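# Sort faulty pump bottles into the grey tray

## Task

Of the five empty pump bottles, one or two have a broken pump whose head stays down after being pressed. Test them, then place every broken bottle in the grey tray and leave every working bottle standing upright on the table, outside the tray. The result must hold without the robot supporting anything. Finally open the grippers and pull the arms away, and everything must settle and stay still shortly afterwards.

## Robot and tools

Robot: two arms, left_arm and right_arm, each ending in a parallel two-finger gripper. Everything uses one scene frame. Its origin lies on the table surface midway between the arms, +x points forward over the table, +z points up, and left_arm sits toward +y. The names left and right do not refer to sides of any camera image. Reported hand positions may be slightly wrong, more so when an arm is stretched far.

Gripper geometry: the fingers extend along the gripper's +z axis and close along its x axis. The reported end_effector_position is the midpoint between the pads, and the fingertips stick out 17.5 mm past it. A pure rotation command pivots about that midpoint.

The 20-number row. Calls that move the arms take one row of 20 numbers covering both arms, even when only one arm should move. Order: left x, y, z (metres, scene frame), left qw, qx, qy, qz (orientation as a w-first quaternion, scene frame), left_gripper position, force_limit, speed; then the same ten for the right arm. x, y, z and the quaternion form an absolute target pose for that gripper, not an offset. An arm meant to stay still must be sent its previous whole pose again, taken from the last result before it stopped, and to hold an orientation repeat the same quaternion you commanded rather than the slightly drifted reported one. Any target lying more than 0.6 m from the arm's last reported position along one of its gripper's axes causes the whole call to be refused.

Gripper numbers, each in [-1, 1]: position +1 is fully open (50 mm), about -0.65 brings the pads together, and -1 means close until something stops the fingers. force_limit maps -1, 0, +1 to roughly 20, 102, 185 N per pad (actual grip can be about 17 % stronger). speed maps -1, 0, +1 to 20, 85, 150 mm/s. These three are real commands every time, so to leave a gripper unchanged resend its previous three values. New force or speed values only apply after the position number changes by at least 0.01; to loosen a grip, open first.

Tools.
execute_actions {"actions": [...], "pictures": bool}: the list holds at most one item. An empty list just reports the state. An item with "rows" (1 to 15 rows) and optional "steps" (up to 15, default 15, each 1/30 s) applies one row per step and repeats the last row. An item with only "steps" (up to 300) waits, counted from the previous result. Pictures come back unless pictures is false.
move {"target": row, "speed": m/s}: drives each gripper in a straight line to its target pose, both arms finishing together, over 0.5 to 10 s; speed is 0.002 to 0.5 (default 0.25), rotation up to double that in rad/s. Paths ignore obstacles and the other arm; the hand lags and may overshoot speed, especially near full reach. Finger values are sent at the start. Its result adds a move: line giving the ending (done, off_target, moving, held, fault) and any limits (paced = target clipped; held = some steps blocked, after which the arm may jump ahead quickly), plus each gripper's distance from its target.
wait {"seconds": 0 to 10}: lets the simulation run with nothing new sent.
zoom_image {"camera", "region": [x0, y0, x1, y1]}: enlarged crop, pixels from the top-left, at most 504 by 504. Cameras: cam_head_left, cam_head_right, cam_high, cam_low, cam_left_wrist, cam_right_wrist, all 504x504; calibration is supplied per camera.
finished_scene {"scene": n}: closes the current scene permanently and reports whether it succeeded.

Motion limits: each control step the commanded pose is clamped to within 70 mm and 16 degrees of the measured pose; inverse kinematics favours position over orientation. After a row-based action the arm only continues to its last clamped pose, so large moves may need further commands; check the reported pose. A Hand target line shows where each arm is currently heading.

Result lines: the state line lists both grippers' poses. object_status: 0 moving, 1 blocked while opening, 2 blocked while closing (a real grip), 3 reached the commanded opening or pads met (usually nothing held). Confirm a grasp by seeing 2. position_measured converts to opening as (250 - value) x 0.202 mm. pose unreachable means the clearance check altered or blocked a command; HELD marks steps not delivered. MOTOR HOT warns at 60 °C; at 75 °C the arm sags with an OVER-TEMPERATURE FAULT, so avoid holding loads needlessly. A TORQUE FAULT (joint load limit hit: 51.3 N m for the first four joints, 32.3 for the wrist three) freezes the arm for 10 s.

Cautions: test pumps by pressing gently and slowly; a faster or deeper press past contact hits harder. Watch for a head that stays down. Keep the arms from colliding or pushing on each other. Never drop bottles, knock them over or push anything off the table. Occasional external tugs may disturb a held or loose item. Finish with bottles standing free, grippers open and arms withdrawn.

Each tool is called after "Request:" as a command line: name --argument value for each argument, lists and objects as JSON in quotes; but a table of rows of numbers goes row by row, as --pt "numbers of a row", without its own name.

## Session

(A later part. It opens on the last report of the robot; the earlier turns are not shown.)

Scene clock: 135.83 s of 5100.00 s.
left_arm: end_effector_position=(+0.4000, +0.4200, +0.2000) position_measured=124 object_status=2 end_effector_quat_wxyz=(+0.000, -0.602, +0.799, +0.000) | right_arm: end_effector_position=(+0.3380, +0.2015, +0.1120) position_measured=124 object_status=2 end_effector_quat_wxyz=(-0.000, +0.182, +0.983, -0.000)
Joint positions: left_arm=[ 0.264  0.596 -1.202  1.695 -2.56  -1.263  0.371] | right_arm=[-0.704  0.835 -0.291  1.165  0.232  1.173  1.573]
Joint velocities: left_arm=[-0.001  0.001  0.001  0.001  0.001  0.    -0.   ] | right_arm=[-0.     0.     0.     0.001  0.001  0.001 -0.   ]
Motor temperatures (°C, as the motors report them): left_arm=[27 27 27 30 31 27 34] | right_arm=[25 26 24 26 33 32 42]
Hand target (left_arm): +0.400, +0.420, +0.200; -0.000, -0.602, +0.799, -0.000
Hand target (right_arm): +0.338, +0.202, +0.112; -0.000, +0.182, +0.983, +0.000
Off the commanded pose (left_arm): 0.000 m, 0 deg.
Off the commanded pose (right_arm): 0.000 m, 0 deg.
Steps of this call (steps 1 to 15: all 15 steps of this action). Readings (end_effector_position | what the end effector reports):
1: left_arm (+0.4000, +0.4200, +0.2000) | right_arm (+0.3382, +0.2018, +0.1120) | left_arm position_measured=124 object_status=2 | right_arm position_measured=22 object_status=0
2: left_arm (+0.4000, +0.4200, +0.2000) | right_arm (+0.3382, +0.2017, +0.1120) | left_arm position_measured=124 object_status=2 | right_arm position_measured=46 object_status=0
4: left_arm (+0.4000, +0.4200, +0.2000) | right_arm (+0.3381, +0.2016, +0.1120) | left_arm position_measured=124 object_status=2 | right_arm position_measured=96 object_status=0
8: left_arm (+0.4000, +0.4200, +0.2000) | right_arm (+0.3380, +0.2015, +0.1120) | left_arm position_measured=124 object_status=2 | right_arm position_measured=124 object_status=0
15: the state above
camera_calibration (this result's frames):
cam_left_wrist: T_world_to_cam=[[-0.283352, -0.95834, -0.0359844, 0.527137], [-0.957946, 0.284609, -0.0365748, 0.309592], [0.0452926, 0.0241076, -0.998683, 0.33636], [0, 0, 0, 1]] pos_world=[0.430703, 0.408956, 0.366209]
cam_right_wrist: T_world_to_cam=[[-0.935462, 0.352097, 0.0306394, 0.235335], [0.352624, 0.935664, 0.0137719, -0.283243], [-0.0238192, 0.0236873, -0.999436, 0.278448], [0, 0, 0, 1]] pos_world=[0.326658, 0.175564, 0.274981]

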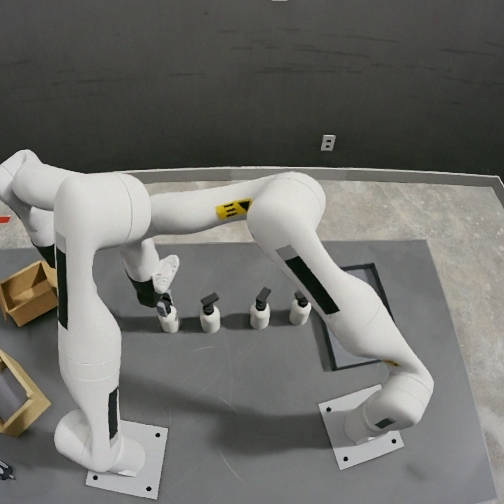

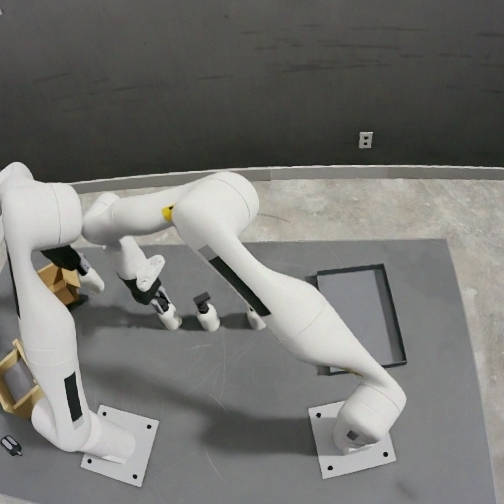

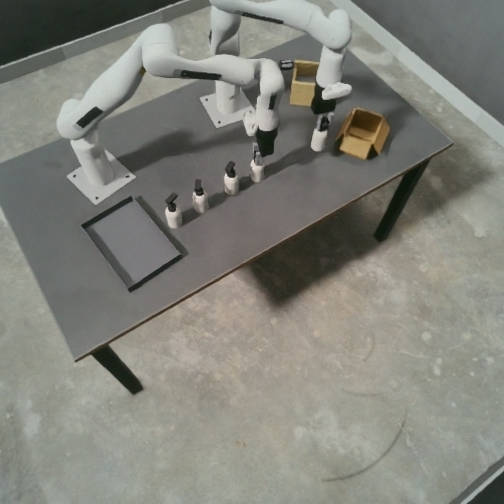

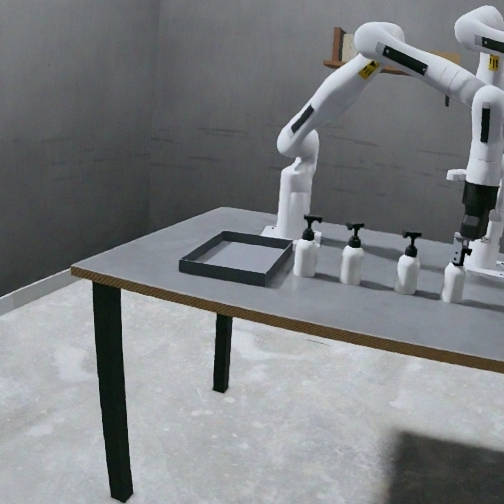

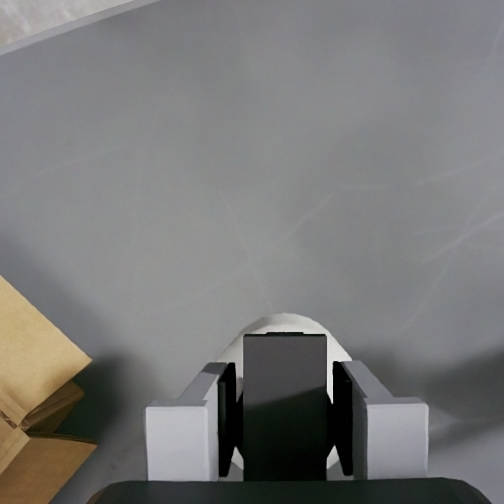

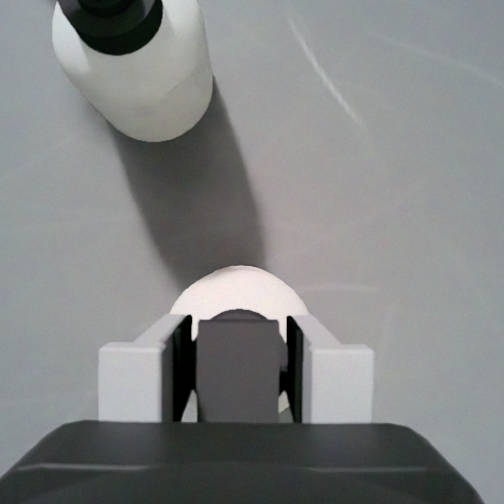

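Request:
move --target '[0.40,0.42,0.20,0,0.602,-0.799,0,-1,-0.5,1, 0.338,0.2015,0.285,0,0.182,0.983,0,-1,-0.5,1]'

Request:
move --target '[0.40,0.42,0.20,0,0.602,-0.799,0,-1,-0.5,1, 0.39,-0.29,0.285,0,0.182,0.983,0,-1,-0.5,1]' --speed 0.3

Scene clock: 147.57 s of 5100.00 s.
left_arm: end_effector_position=(+0.4000, +0.4200, +0.2000) position_measured=124 object_status=2 end_effector_quat_wxyz=(+0.000, -0.602, +0.799, +0.000) | right_arm: end_effector_position=(+0.3376, +0.2008, +0.2854) position_measured=124 object_status=2 end_effector_quat_wxyz=(+0.000, +0.183, +0.983, +0.000)
Joint positions: left_arm=[ 0.264  0.596 -1.202  1.695 -2.56  -1.263  0.371] | right_arm=[-0.735  0.737 -0.295  0.782  0.197  1.642  1.624]
Joint velocities: left_arm=[-0.001 -0.     0.    -0.001  0.002  0.001 -0.001] | right_arm=[-0.004  0.008  0.    -0.01  -0.001  0.008 -0.   ]
Motor temperatures (°C, as the motors report them): left_arm=[27 27 27 30 31 27 34] | right_arm=[25 26 24 26 33 32 42]
Hand target (left_arm): +0.400, +0.420, +0.200; +0.000, -0.602, +0.799, -0.000
Hand target (right_arm): +0.337, +0.201, +0.285; -0.000, +0.183, +0.983, +0.000
Off the commanded pose (left_arm): 0.000 m, 0 deg.
Off the commanded pose (right_arm): 0.001 m, 0 deg.
After step 90, 7.53 s passed at rest.
move: done
camera_calibration (this result's frames):
cam_left_wrist: T_world_to_cam=[[-0.283352, -0.958341, -0.0359844, 0.527137], [-0.957946, 0.284609, -0.0365752, 0.309592], [0.045293, 0.0241075, -0.998683, 0.33636], [0, 0, 0, 1]] pos_world=[0.430703, 0.408956, 0.366209]
cam_right_wrist: T_world_to_cam=[[-0.935032, 0.353243, 0.0305785, 0.22955], [0.353788, 0.935213, 0.0145567, -0.285334], [-0.0234553, 0.0244293, -0.999426, 0.451559], [0, 0, 0, 1]] pos_world=[0.326175, 0.17473, 0.448434]

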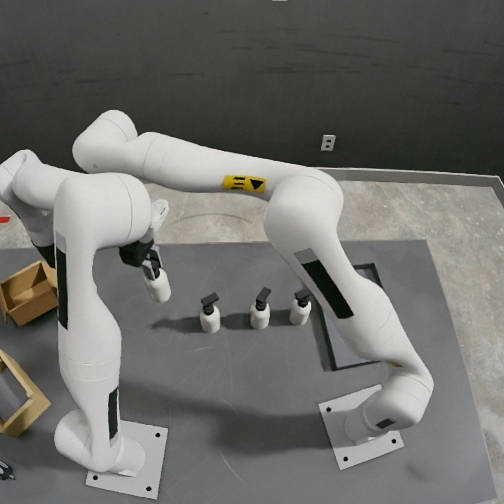

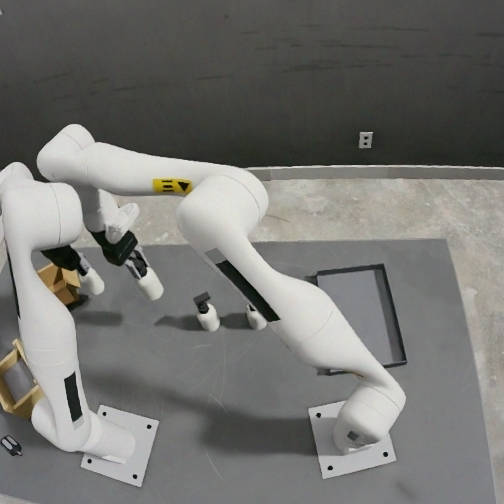

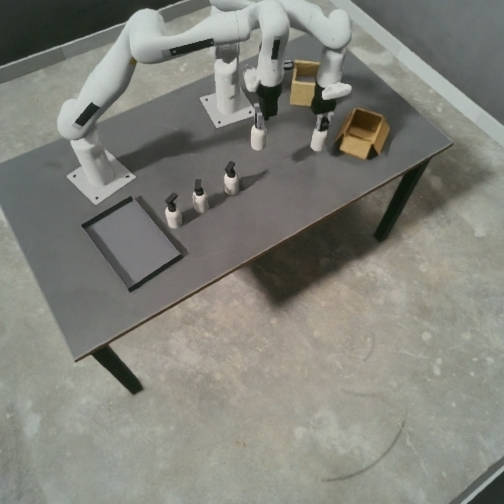

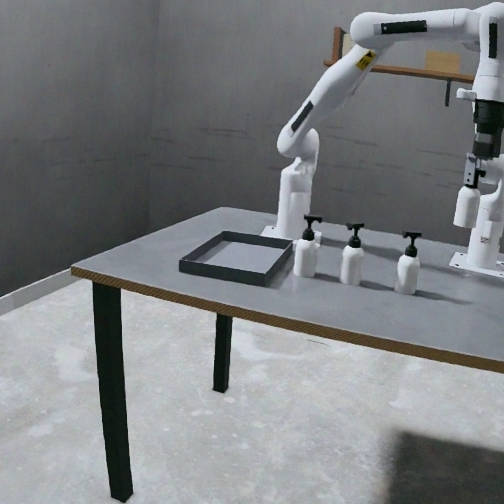

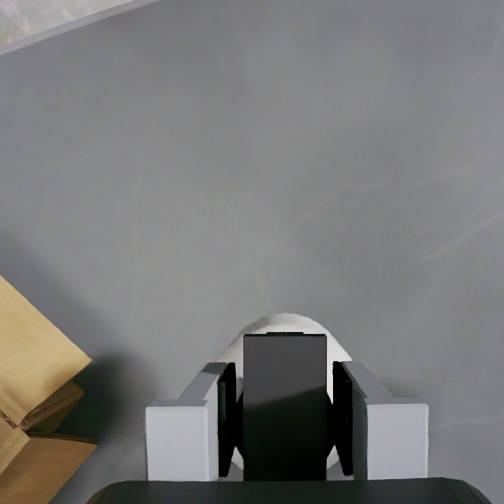

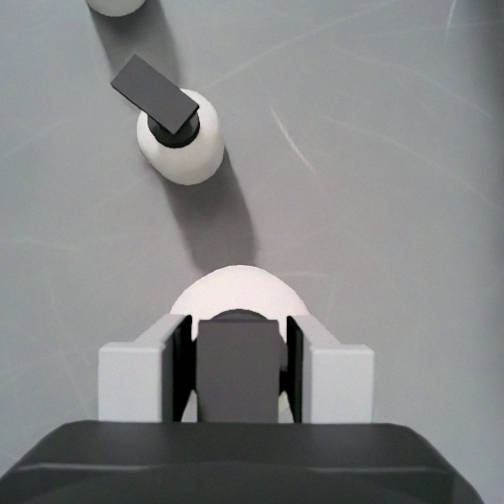

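Scene clock: 149.73 s of 5100.00 s.
left_arm: end_effector_position=(+0.4000, +0.4200, +0.2000) position_measured=124 object_status=2 end_effector_quat_wxyz=(+0.000, -0.602, +0.799, +0.000) | right_arm: end_effector_position=(+0.3912, -0.2906, +0.2848) position_measured=124 object_status=2 end_effector_quat_wxyz=(+0.001, +0.181, +0.983, -0.002)
Joint positions: left_arm=[ 0.264  0.596 -1.202  1.695 -2.56  -1.263  0.371] | right_arm=[ 0.171  0.159 -0.079  1.685  0.017  1.299  2.657]
Joint velocities: left_arm=[ 0.001 -0.    -0.001 -0.     0.001  0.001  0.001] | right_arm=[ 0.005  0.001  0.006 -0.001 -0.002  0.     0.005]
Motor temperatures (°C, as the motors report them): left_arm=[27 27 27 30 31 27 34] | right_arm=[25 26 24 26 33 32 42]
Hand target (left_arm): +0.400, +0.420, +0.200; +0.000, -0.602, +0.799, -0.000
Hand target (right_arm): +0.391, -0.291, +0.285; +0.000, +0.182, +0.983, -0.002
Off the commanded pose (left_arm): 0.000 m, 0 deg.
Off the commanded pose (right_arm): 0.001 m, 0 deg.
move: done
camera_calibration (this result's frames):
cam_left_wrist: T_world_to_cam=[[-0.283352, -0.958341, -0.0359841, 0.527137], [-0.957946, 0.284609, -0.0365751, 0.309592], [0.0452928, 0.0241071, -0.998683, 0.33636], [0, 0, 0, 1]] pos_world=[0.430703, 0.408956, 0.366209]
cam_right_wrist: T_world_to_cam=[[-0.936048, 0.350686, 0.0288732, 0.453391], [0.351079, 0.936295, 0.00973816, 0.158034], [-0.0236188, 0.0192522, -0.999536, 0.462728], [0, 0, 0, 1]] pos_world=[0.379843, -0.315873, 0.447883]

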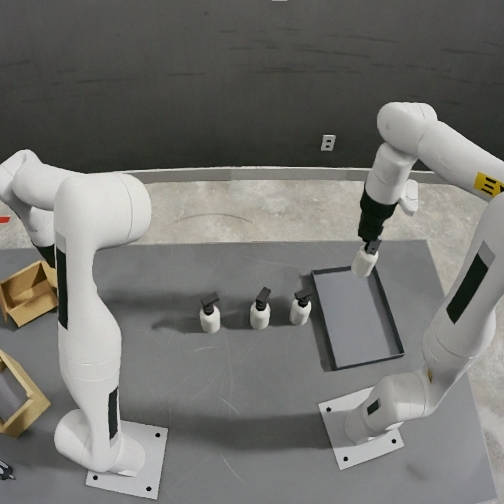

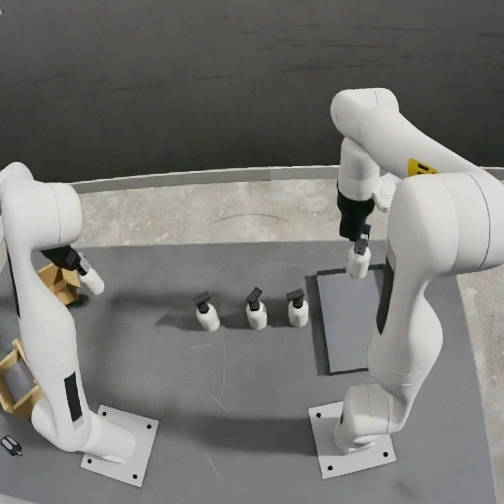

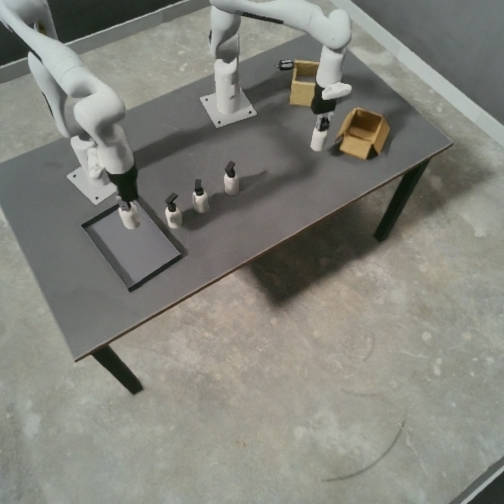

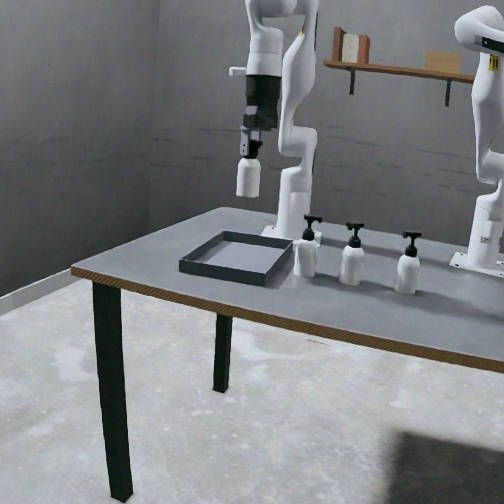

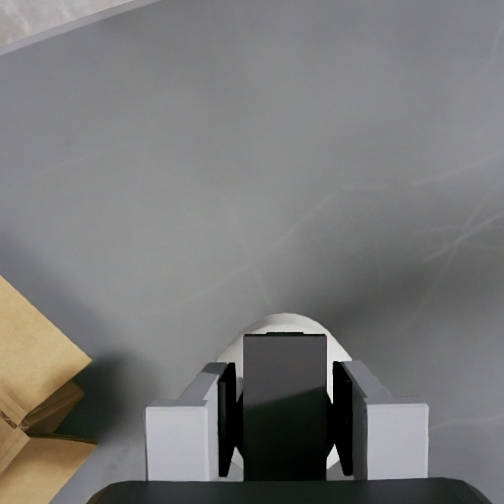

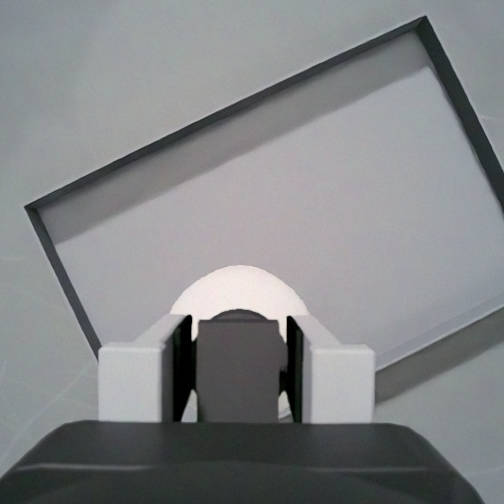

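Request:
move --target '[0.345,0.21,0.17,0,0.602,-0.799,0,-1,-0.5,1, 0.42,-0.30,0.13,0,0.182,0.983,0,-1,-0.5,1]' --speed 0.2

Request:
move --target '[0.345,0.21,0.125,0,0.602,-0.799,0,-1,-0.5,1, 0.42,-0.30,0.1135,0,0.182,0.983,0,-1,-0.5,1]' --speed 0.05

Scene clock: 161.47 s of 5100.00 s.
left_arm: end_effector_position=(+0.3448, +0.2111, +0.1702) position_measured=124 object_status=2 end_effector_quat_wxyz=(+0.001, -0.602, +0.798, +0.001) | right_arm: end_effector_position=(+0.4207, -0.2999, +0.1299) position_measured=124 object_status=2 end_effector_quat_wxyz=(+0.000, +0.182, +0.983, -0.000)
Joint positions: left_arm=[ 0.949  0.547 -1.314  1.944 -2.551 -1.12   0.831] | right_arm=[ 0.191  0.404 -0.07   1.902  0.037  0.837  2.67 ]
Joint velocities: left_arm=[ 0.007 -0.     0.001  0.    -0.002  0.003  0.002] | right_arm=[-0.     0.004 -0.    -0.     0.     0.     0.   ]
Motor temperatures (°C, as the motors report them): left_arm=[27 27 27 30 31 27 34] | right_arm=[25 26 24 26 33 32 42]
Hand target (left_arm): +0.345, +0.211, +0.170; +0.001, -0.602, +0.799, +0.001
Hand target (right_arm): +0.421, -0.300, +0.130; -0.000, +0.182, +0.983, -0.000
Off the commanded pose (left_arm): 0.001 m, 0 deg.
Off the commanded pose (right_arm): 0.001 m, 0 deg.
After step 90, 7.07 s passed at rest.
move: done
camera_calibration (this result's frames):
cam_left_wrist: T_world_to_cam=[[-0.282732, -0.958435, -0.0382757, 0.310474], [-0.958113, 0.284086, -0.0362689, 0.315227], [0.045635, 0.0264181, -0.998609, 0.313523], [0, 0, 0, 1]] pos_world=[0.375497, 0.199735, 0.336403]
cam_right_wrist: T_world_to_cam=[[-0.935759, 0.351318, 0.030518, 0.488588], [0.351843, 0.935957, 0.0138141, 0.156872], [-0.0237104, 0.0236643, -0.999439, 0.310181], [0, 0, 0, 1]] pos_world=[0.409361, -0.325815, 0.292929]

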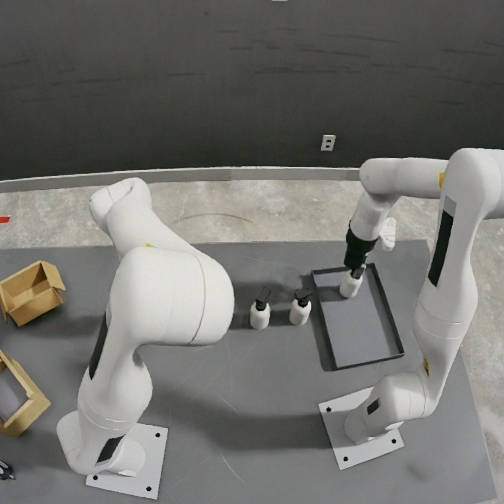

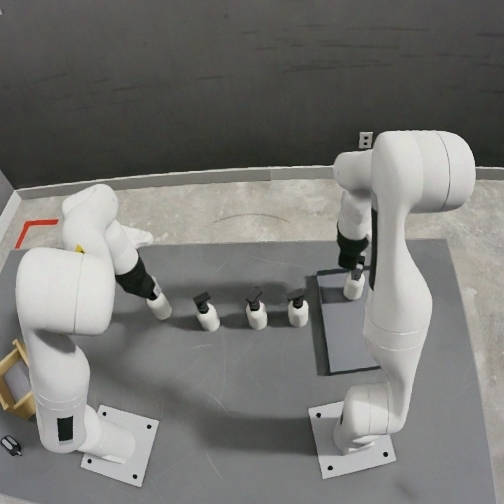

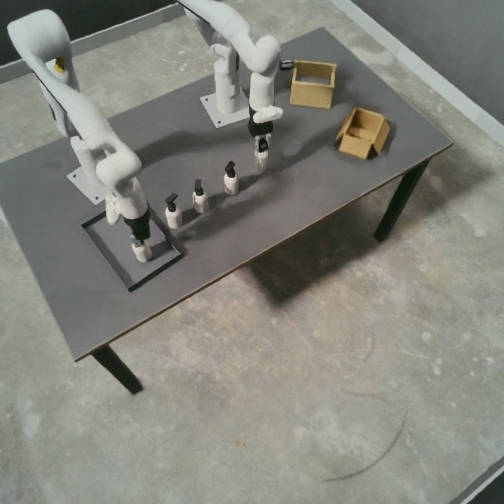

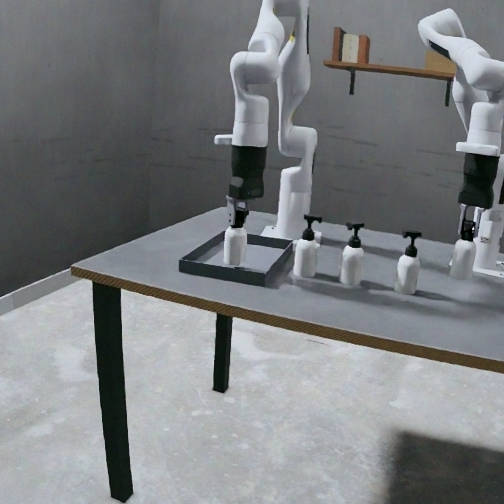

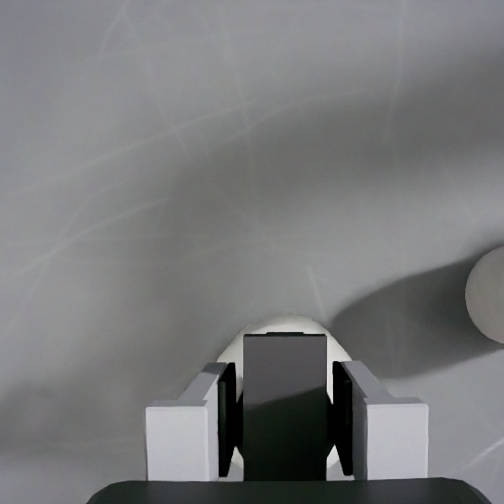

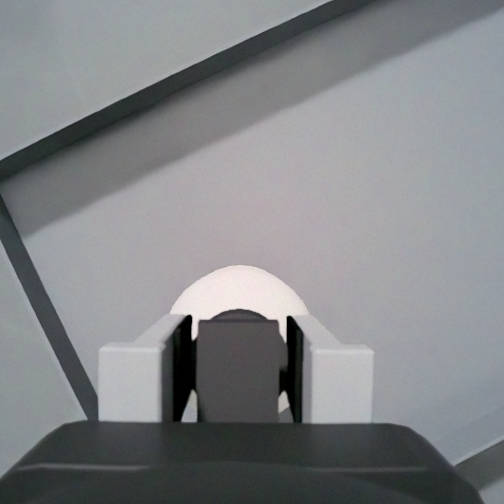

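Scene clock: 162.67 s of 5100.00 s.
left_arm: end_effector_position=(+0.3449, +0.2099, +0.1252) position_measured=124 object_status=2 end_effector_quat_wxyz=(-0.000, -0.602, +0.799, -0.000) | right_arm: end_effector_position=(+0.4201, -0.3000, +0.1135) position_measured=124 object_status=2 end_effector_quat_wxyz=(+0.000, +0.182, +0.983, +0.000)
Joint positions: left_arm=[ 0.878  0.613 -1.227  2.017 -2.45  -1.014  0.745] | right_arm=[ 0.19   0.431 -0.069  1.926  0.041  0.785  2.666]
Joint velocities: left_arm=[-0.007  0.004  0.     0.002  0.002  0.002 -0.002] | right_arm=[-0.     0.001  0.001  0.001  0.001 -0.001 -0.   ]
Motor temperatures (°C, as the motors report them): left_arm=[27 27 27 30 31 27 34] | right_arm=[25 26 24 26 33 32 42]
Hand target (left_arm): +0.345, +0.210, +0.125; -0.000, -0.602, +0.799, +0.000
Hand target (right_arm): +0.420, -0.300, +0.113; -0.000, +0.182, +0.983, +0.000
Off the commanded pose (left_arm): 0.000 m, 0 deg.
Off the commanded pose (right_arm): 0.000 m, 0 deg.
move: done
camera_calibration (this result's frames):
cam_left_wrist: T_world_to_cam=[[-0.283777, -0.958221, -0.0358182, 0.307535], [-0.957814, 0.28503, -0.0367451, 0.313725], [0.0454191, 0.0238797, -0.998683, 0.269232], [0, 0, 0, 1]] pos_world=[0.375533, 0.198837, 0.29142]
cam_right_wrist: T_world_to_cam=[[-0.935491, 0.352029, 0.0305511, 0.488649], [0.352556, 0.935688, 0.0138807, 0.157031], [-0.0236999, 0.0237563, -0.999437, 0.293815], [0, 0, 0, 1]] pos_world=[0.408727, -0.32593, 0.276541]

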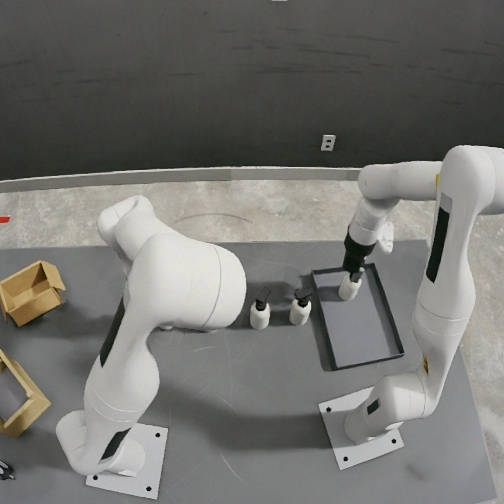

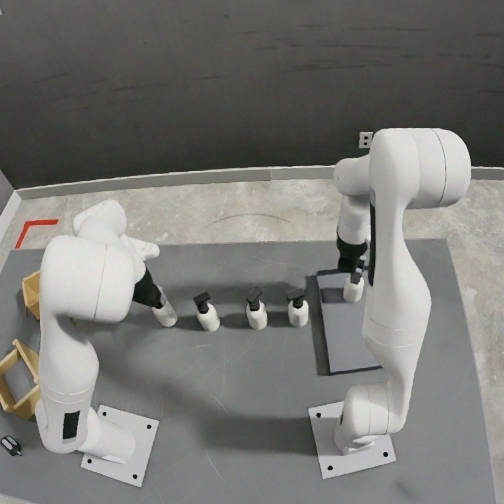

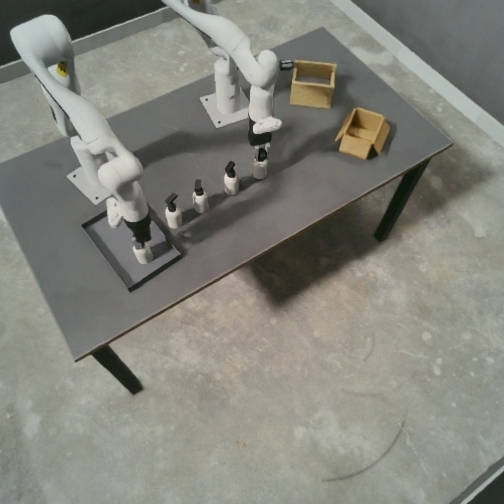

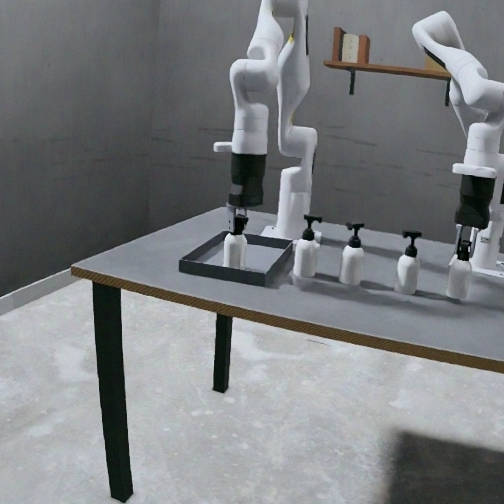

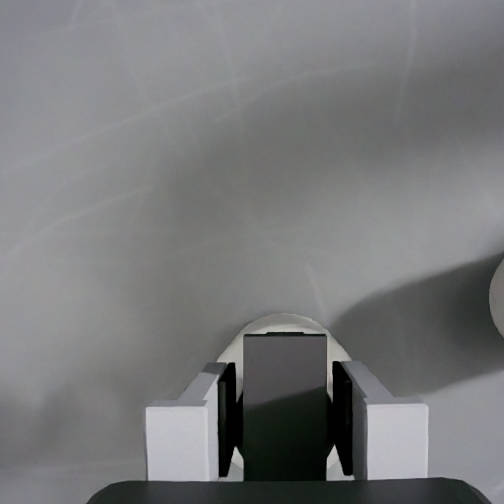

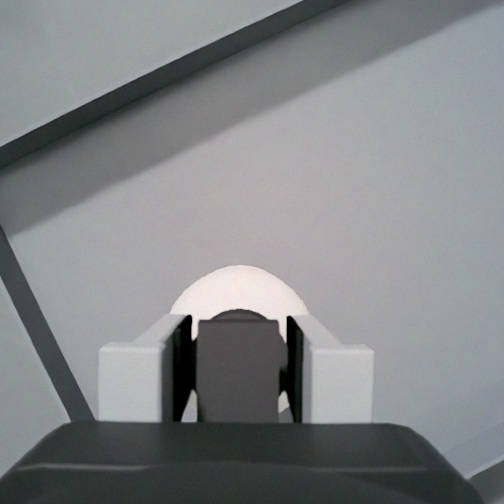

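Request:
move --target '[0.345,0.21,0.1125,0,0.602,-0.799,0,-1,-0.5,1, 0.42,-0.30,0.1125,0,0.182,0.983,0,1,-0.5,1]' --speed 0.03

Request:
zoom_image --camera "cam_low" --region '[400,200,504,320]'

Scene clock: 168.37 s of 5100.00 s.
left_arm: end_effector_position=(+0.3450, +0.2099, +0.1126) position_measured=124 object_status=2 end_effector_quat_wxyz=(-0.000, -0.602, +0.799, -0.000) | right_arm: end_effector_position=(+0.4200, -0.3000, +0.1125) position_measured=3 object_status=3 end_effector_quat_wxyz=(+0.000, +0.182, +0.983, +0.000)
Joint positions: left_arm=[ 0.858  0.632 -1.201  2.035 -2.419 -0.986  0.719] | right_arm=[ 0.19   0.433 -0.069  1.928  0.041  0.782  2.666]
Joint velocities: left_arm=[-0.005  0.003  0.001  0.004  0.003  0.003 -0.003] | right_arm=[ 0.     0.001 -0.     0.     0.001 -0.001 -0.   ]
Motor temperatures (°C, as the motors report them): left_arm=[27 27 27 30 31 27 34] | right_arm=[25 26 24 26 33 32 42]
Hand target (left_arm): +0.345, +0.210, +0.113; -0.000, -0.602, +0.799, +0.000
Hand target (right_arm): +0.420, -0.300, +0.112; -0.000, +0.182, +0.983, +0.000
Off the commanded pose (left_arm): 0.000 m, 0 deg.
Off the commanded pose (right_arm): 0.000 m, 0 deg.
After step 90, 1.97 s passed at rest.
move: done
camera_calibration (this result's frames):
cam_left_wrist: T_world_to_cam=[[-0.283651, -0.958257, -0.0358606, 0.307093], [-0.957853, 0.284904, -0.0366995, 0.31339], [0.0453844, 0.0239394, -0.998683, 0.25667], [0, 0, 0, 1]] pos_world=[0.37564, 0.198843, 0.278846]
cam_right_wrist: T_world_to_cam=[[-0.935462, 0.352099, 0.0306205, 0.488612], [0.352627, 0.935662, 0.013821, 0.157053], [-0.0237841, 0.0237266, -0.999436, 0.292818], [0, 0, 0, 1]] pos_world=[0.408662, -0.325936, 0.27552]

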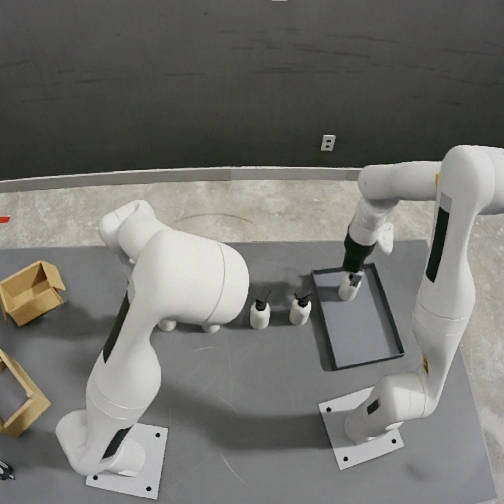

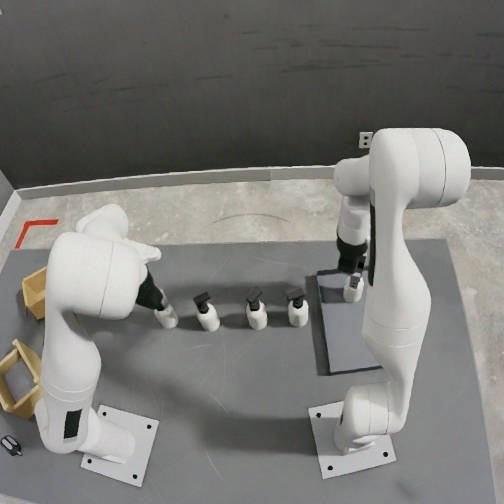

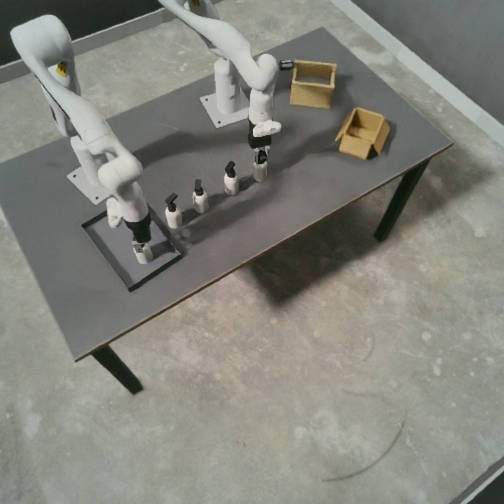

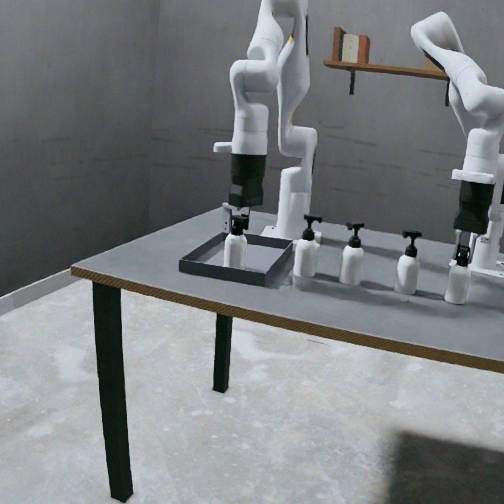

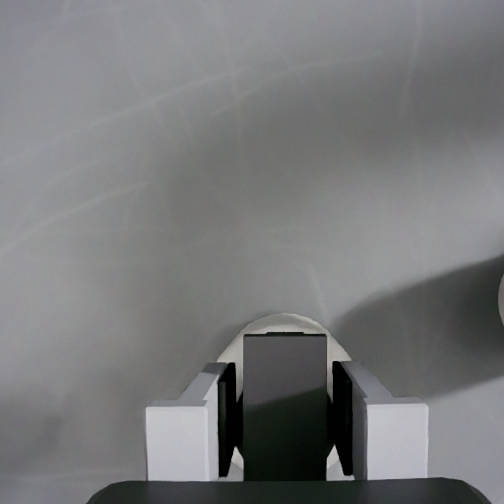

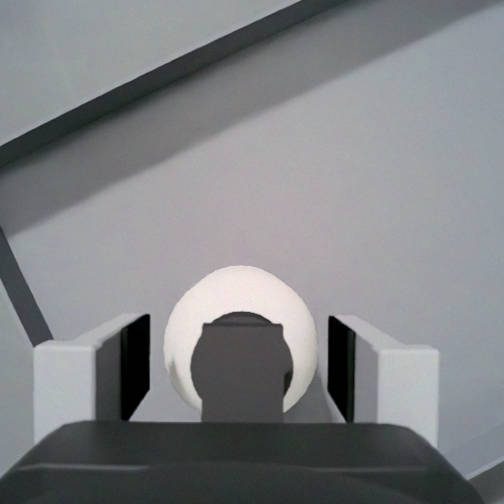

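Region (400, 200, 504, 320) of cam_low's 504x504 image, scaled by 4.200, with more detail than that image has; it fills the left 437 columns of this view, and the rest is white.

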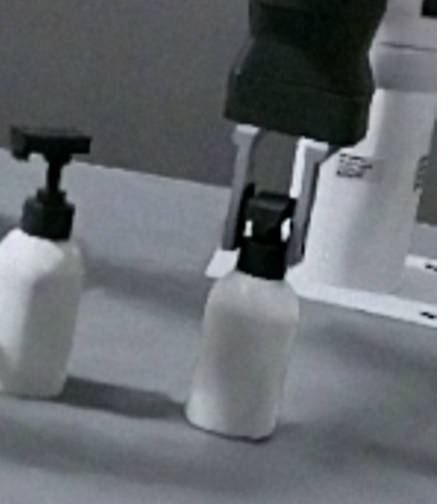

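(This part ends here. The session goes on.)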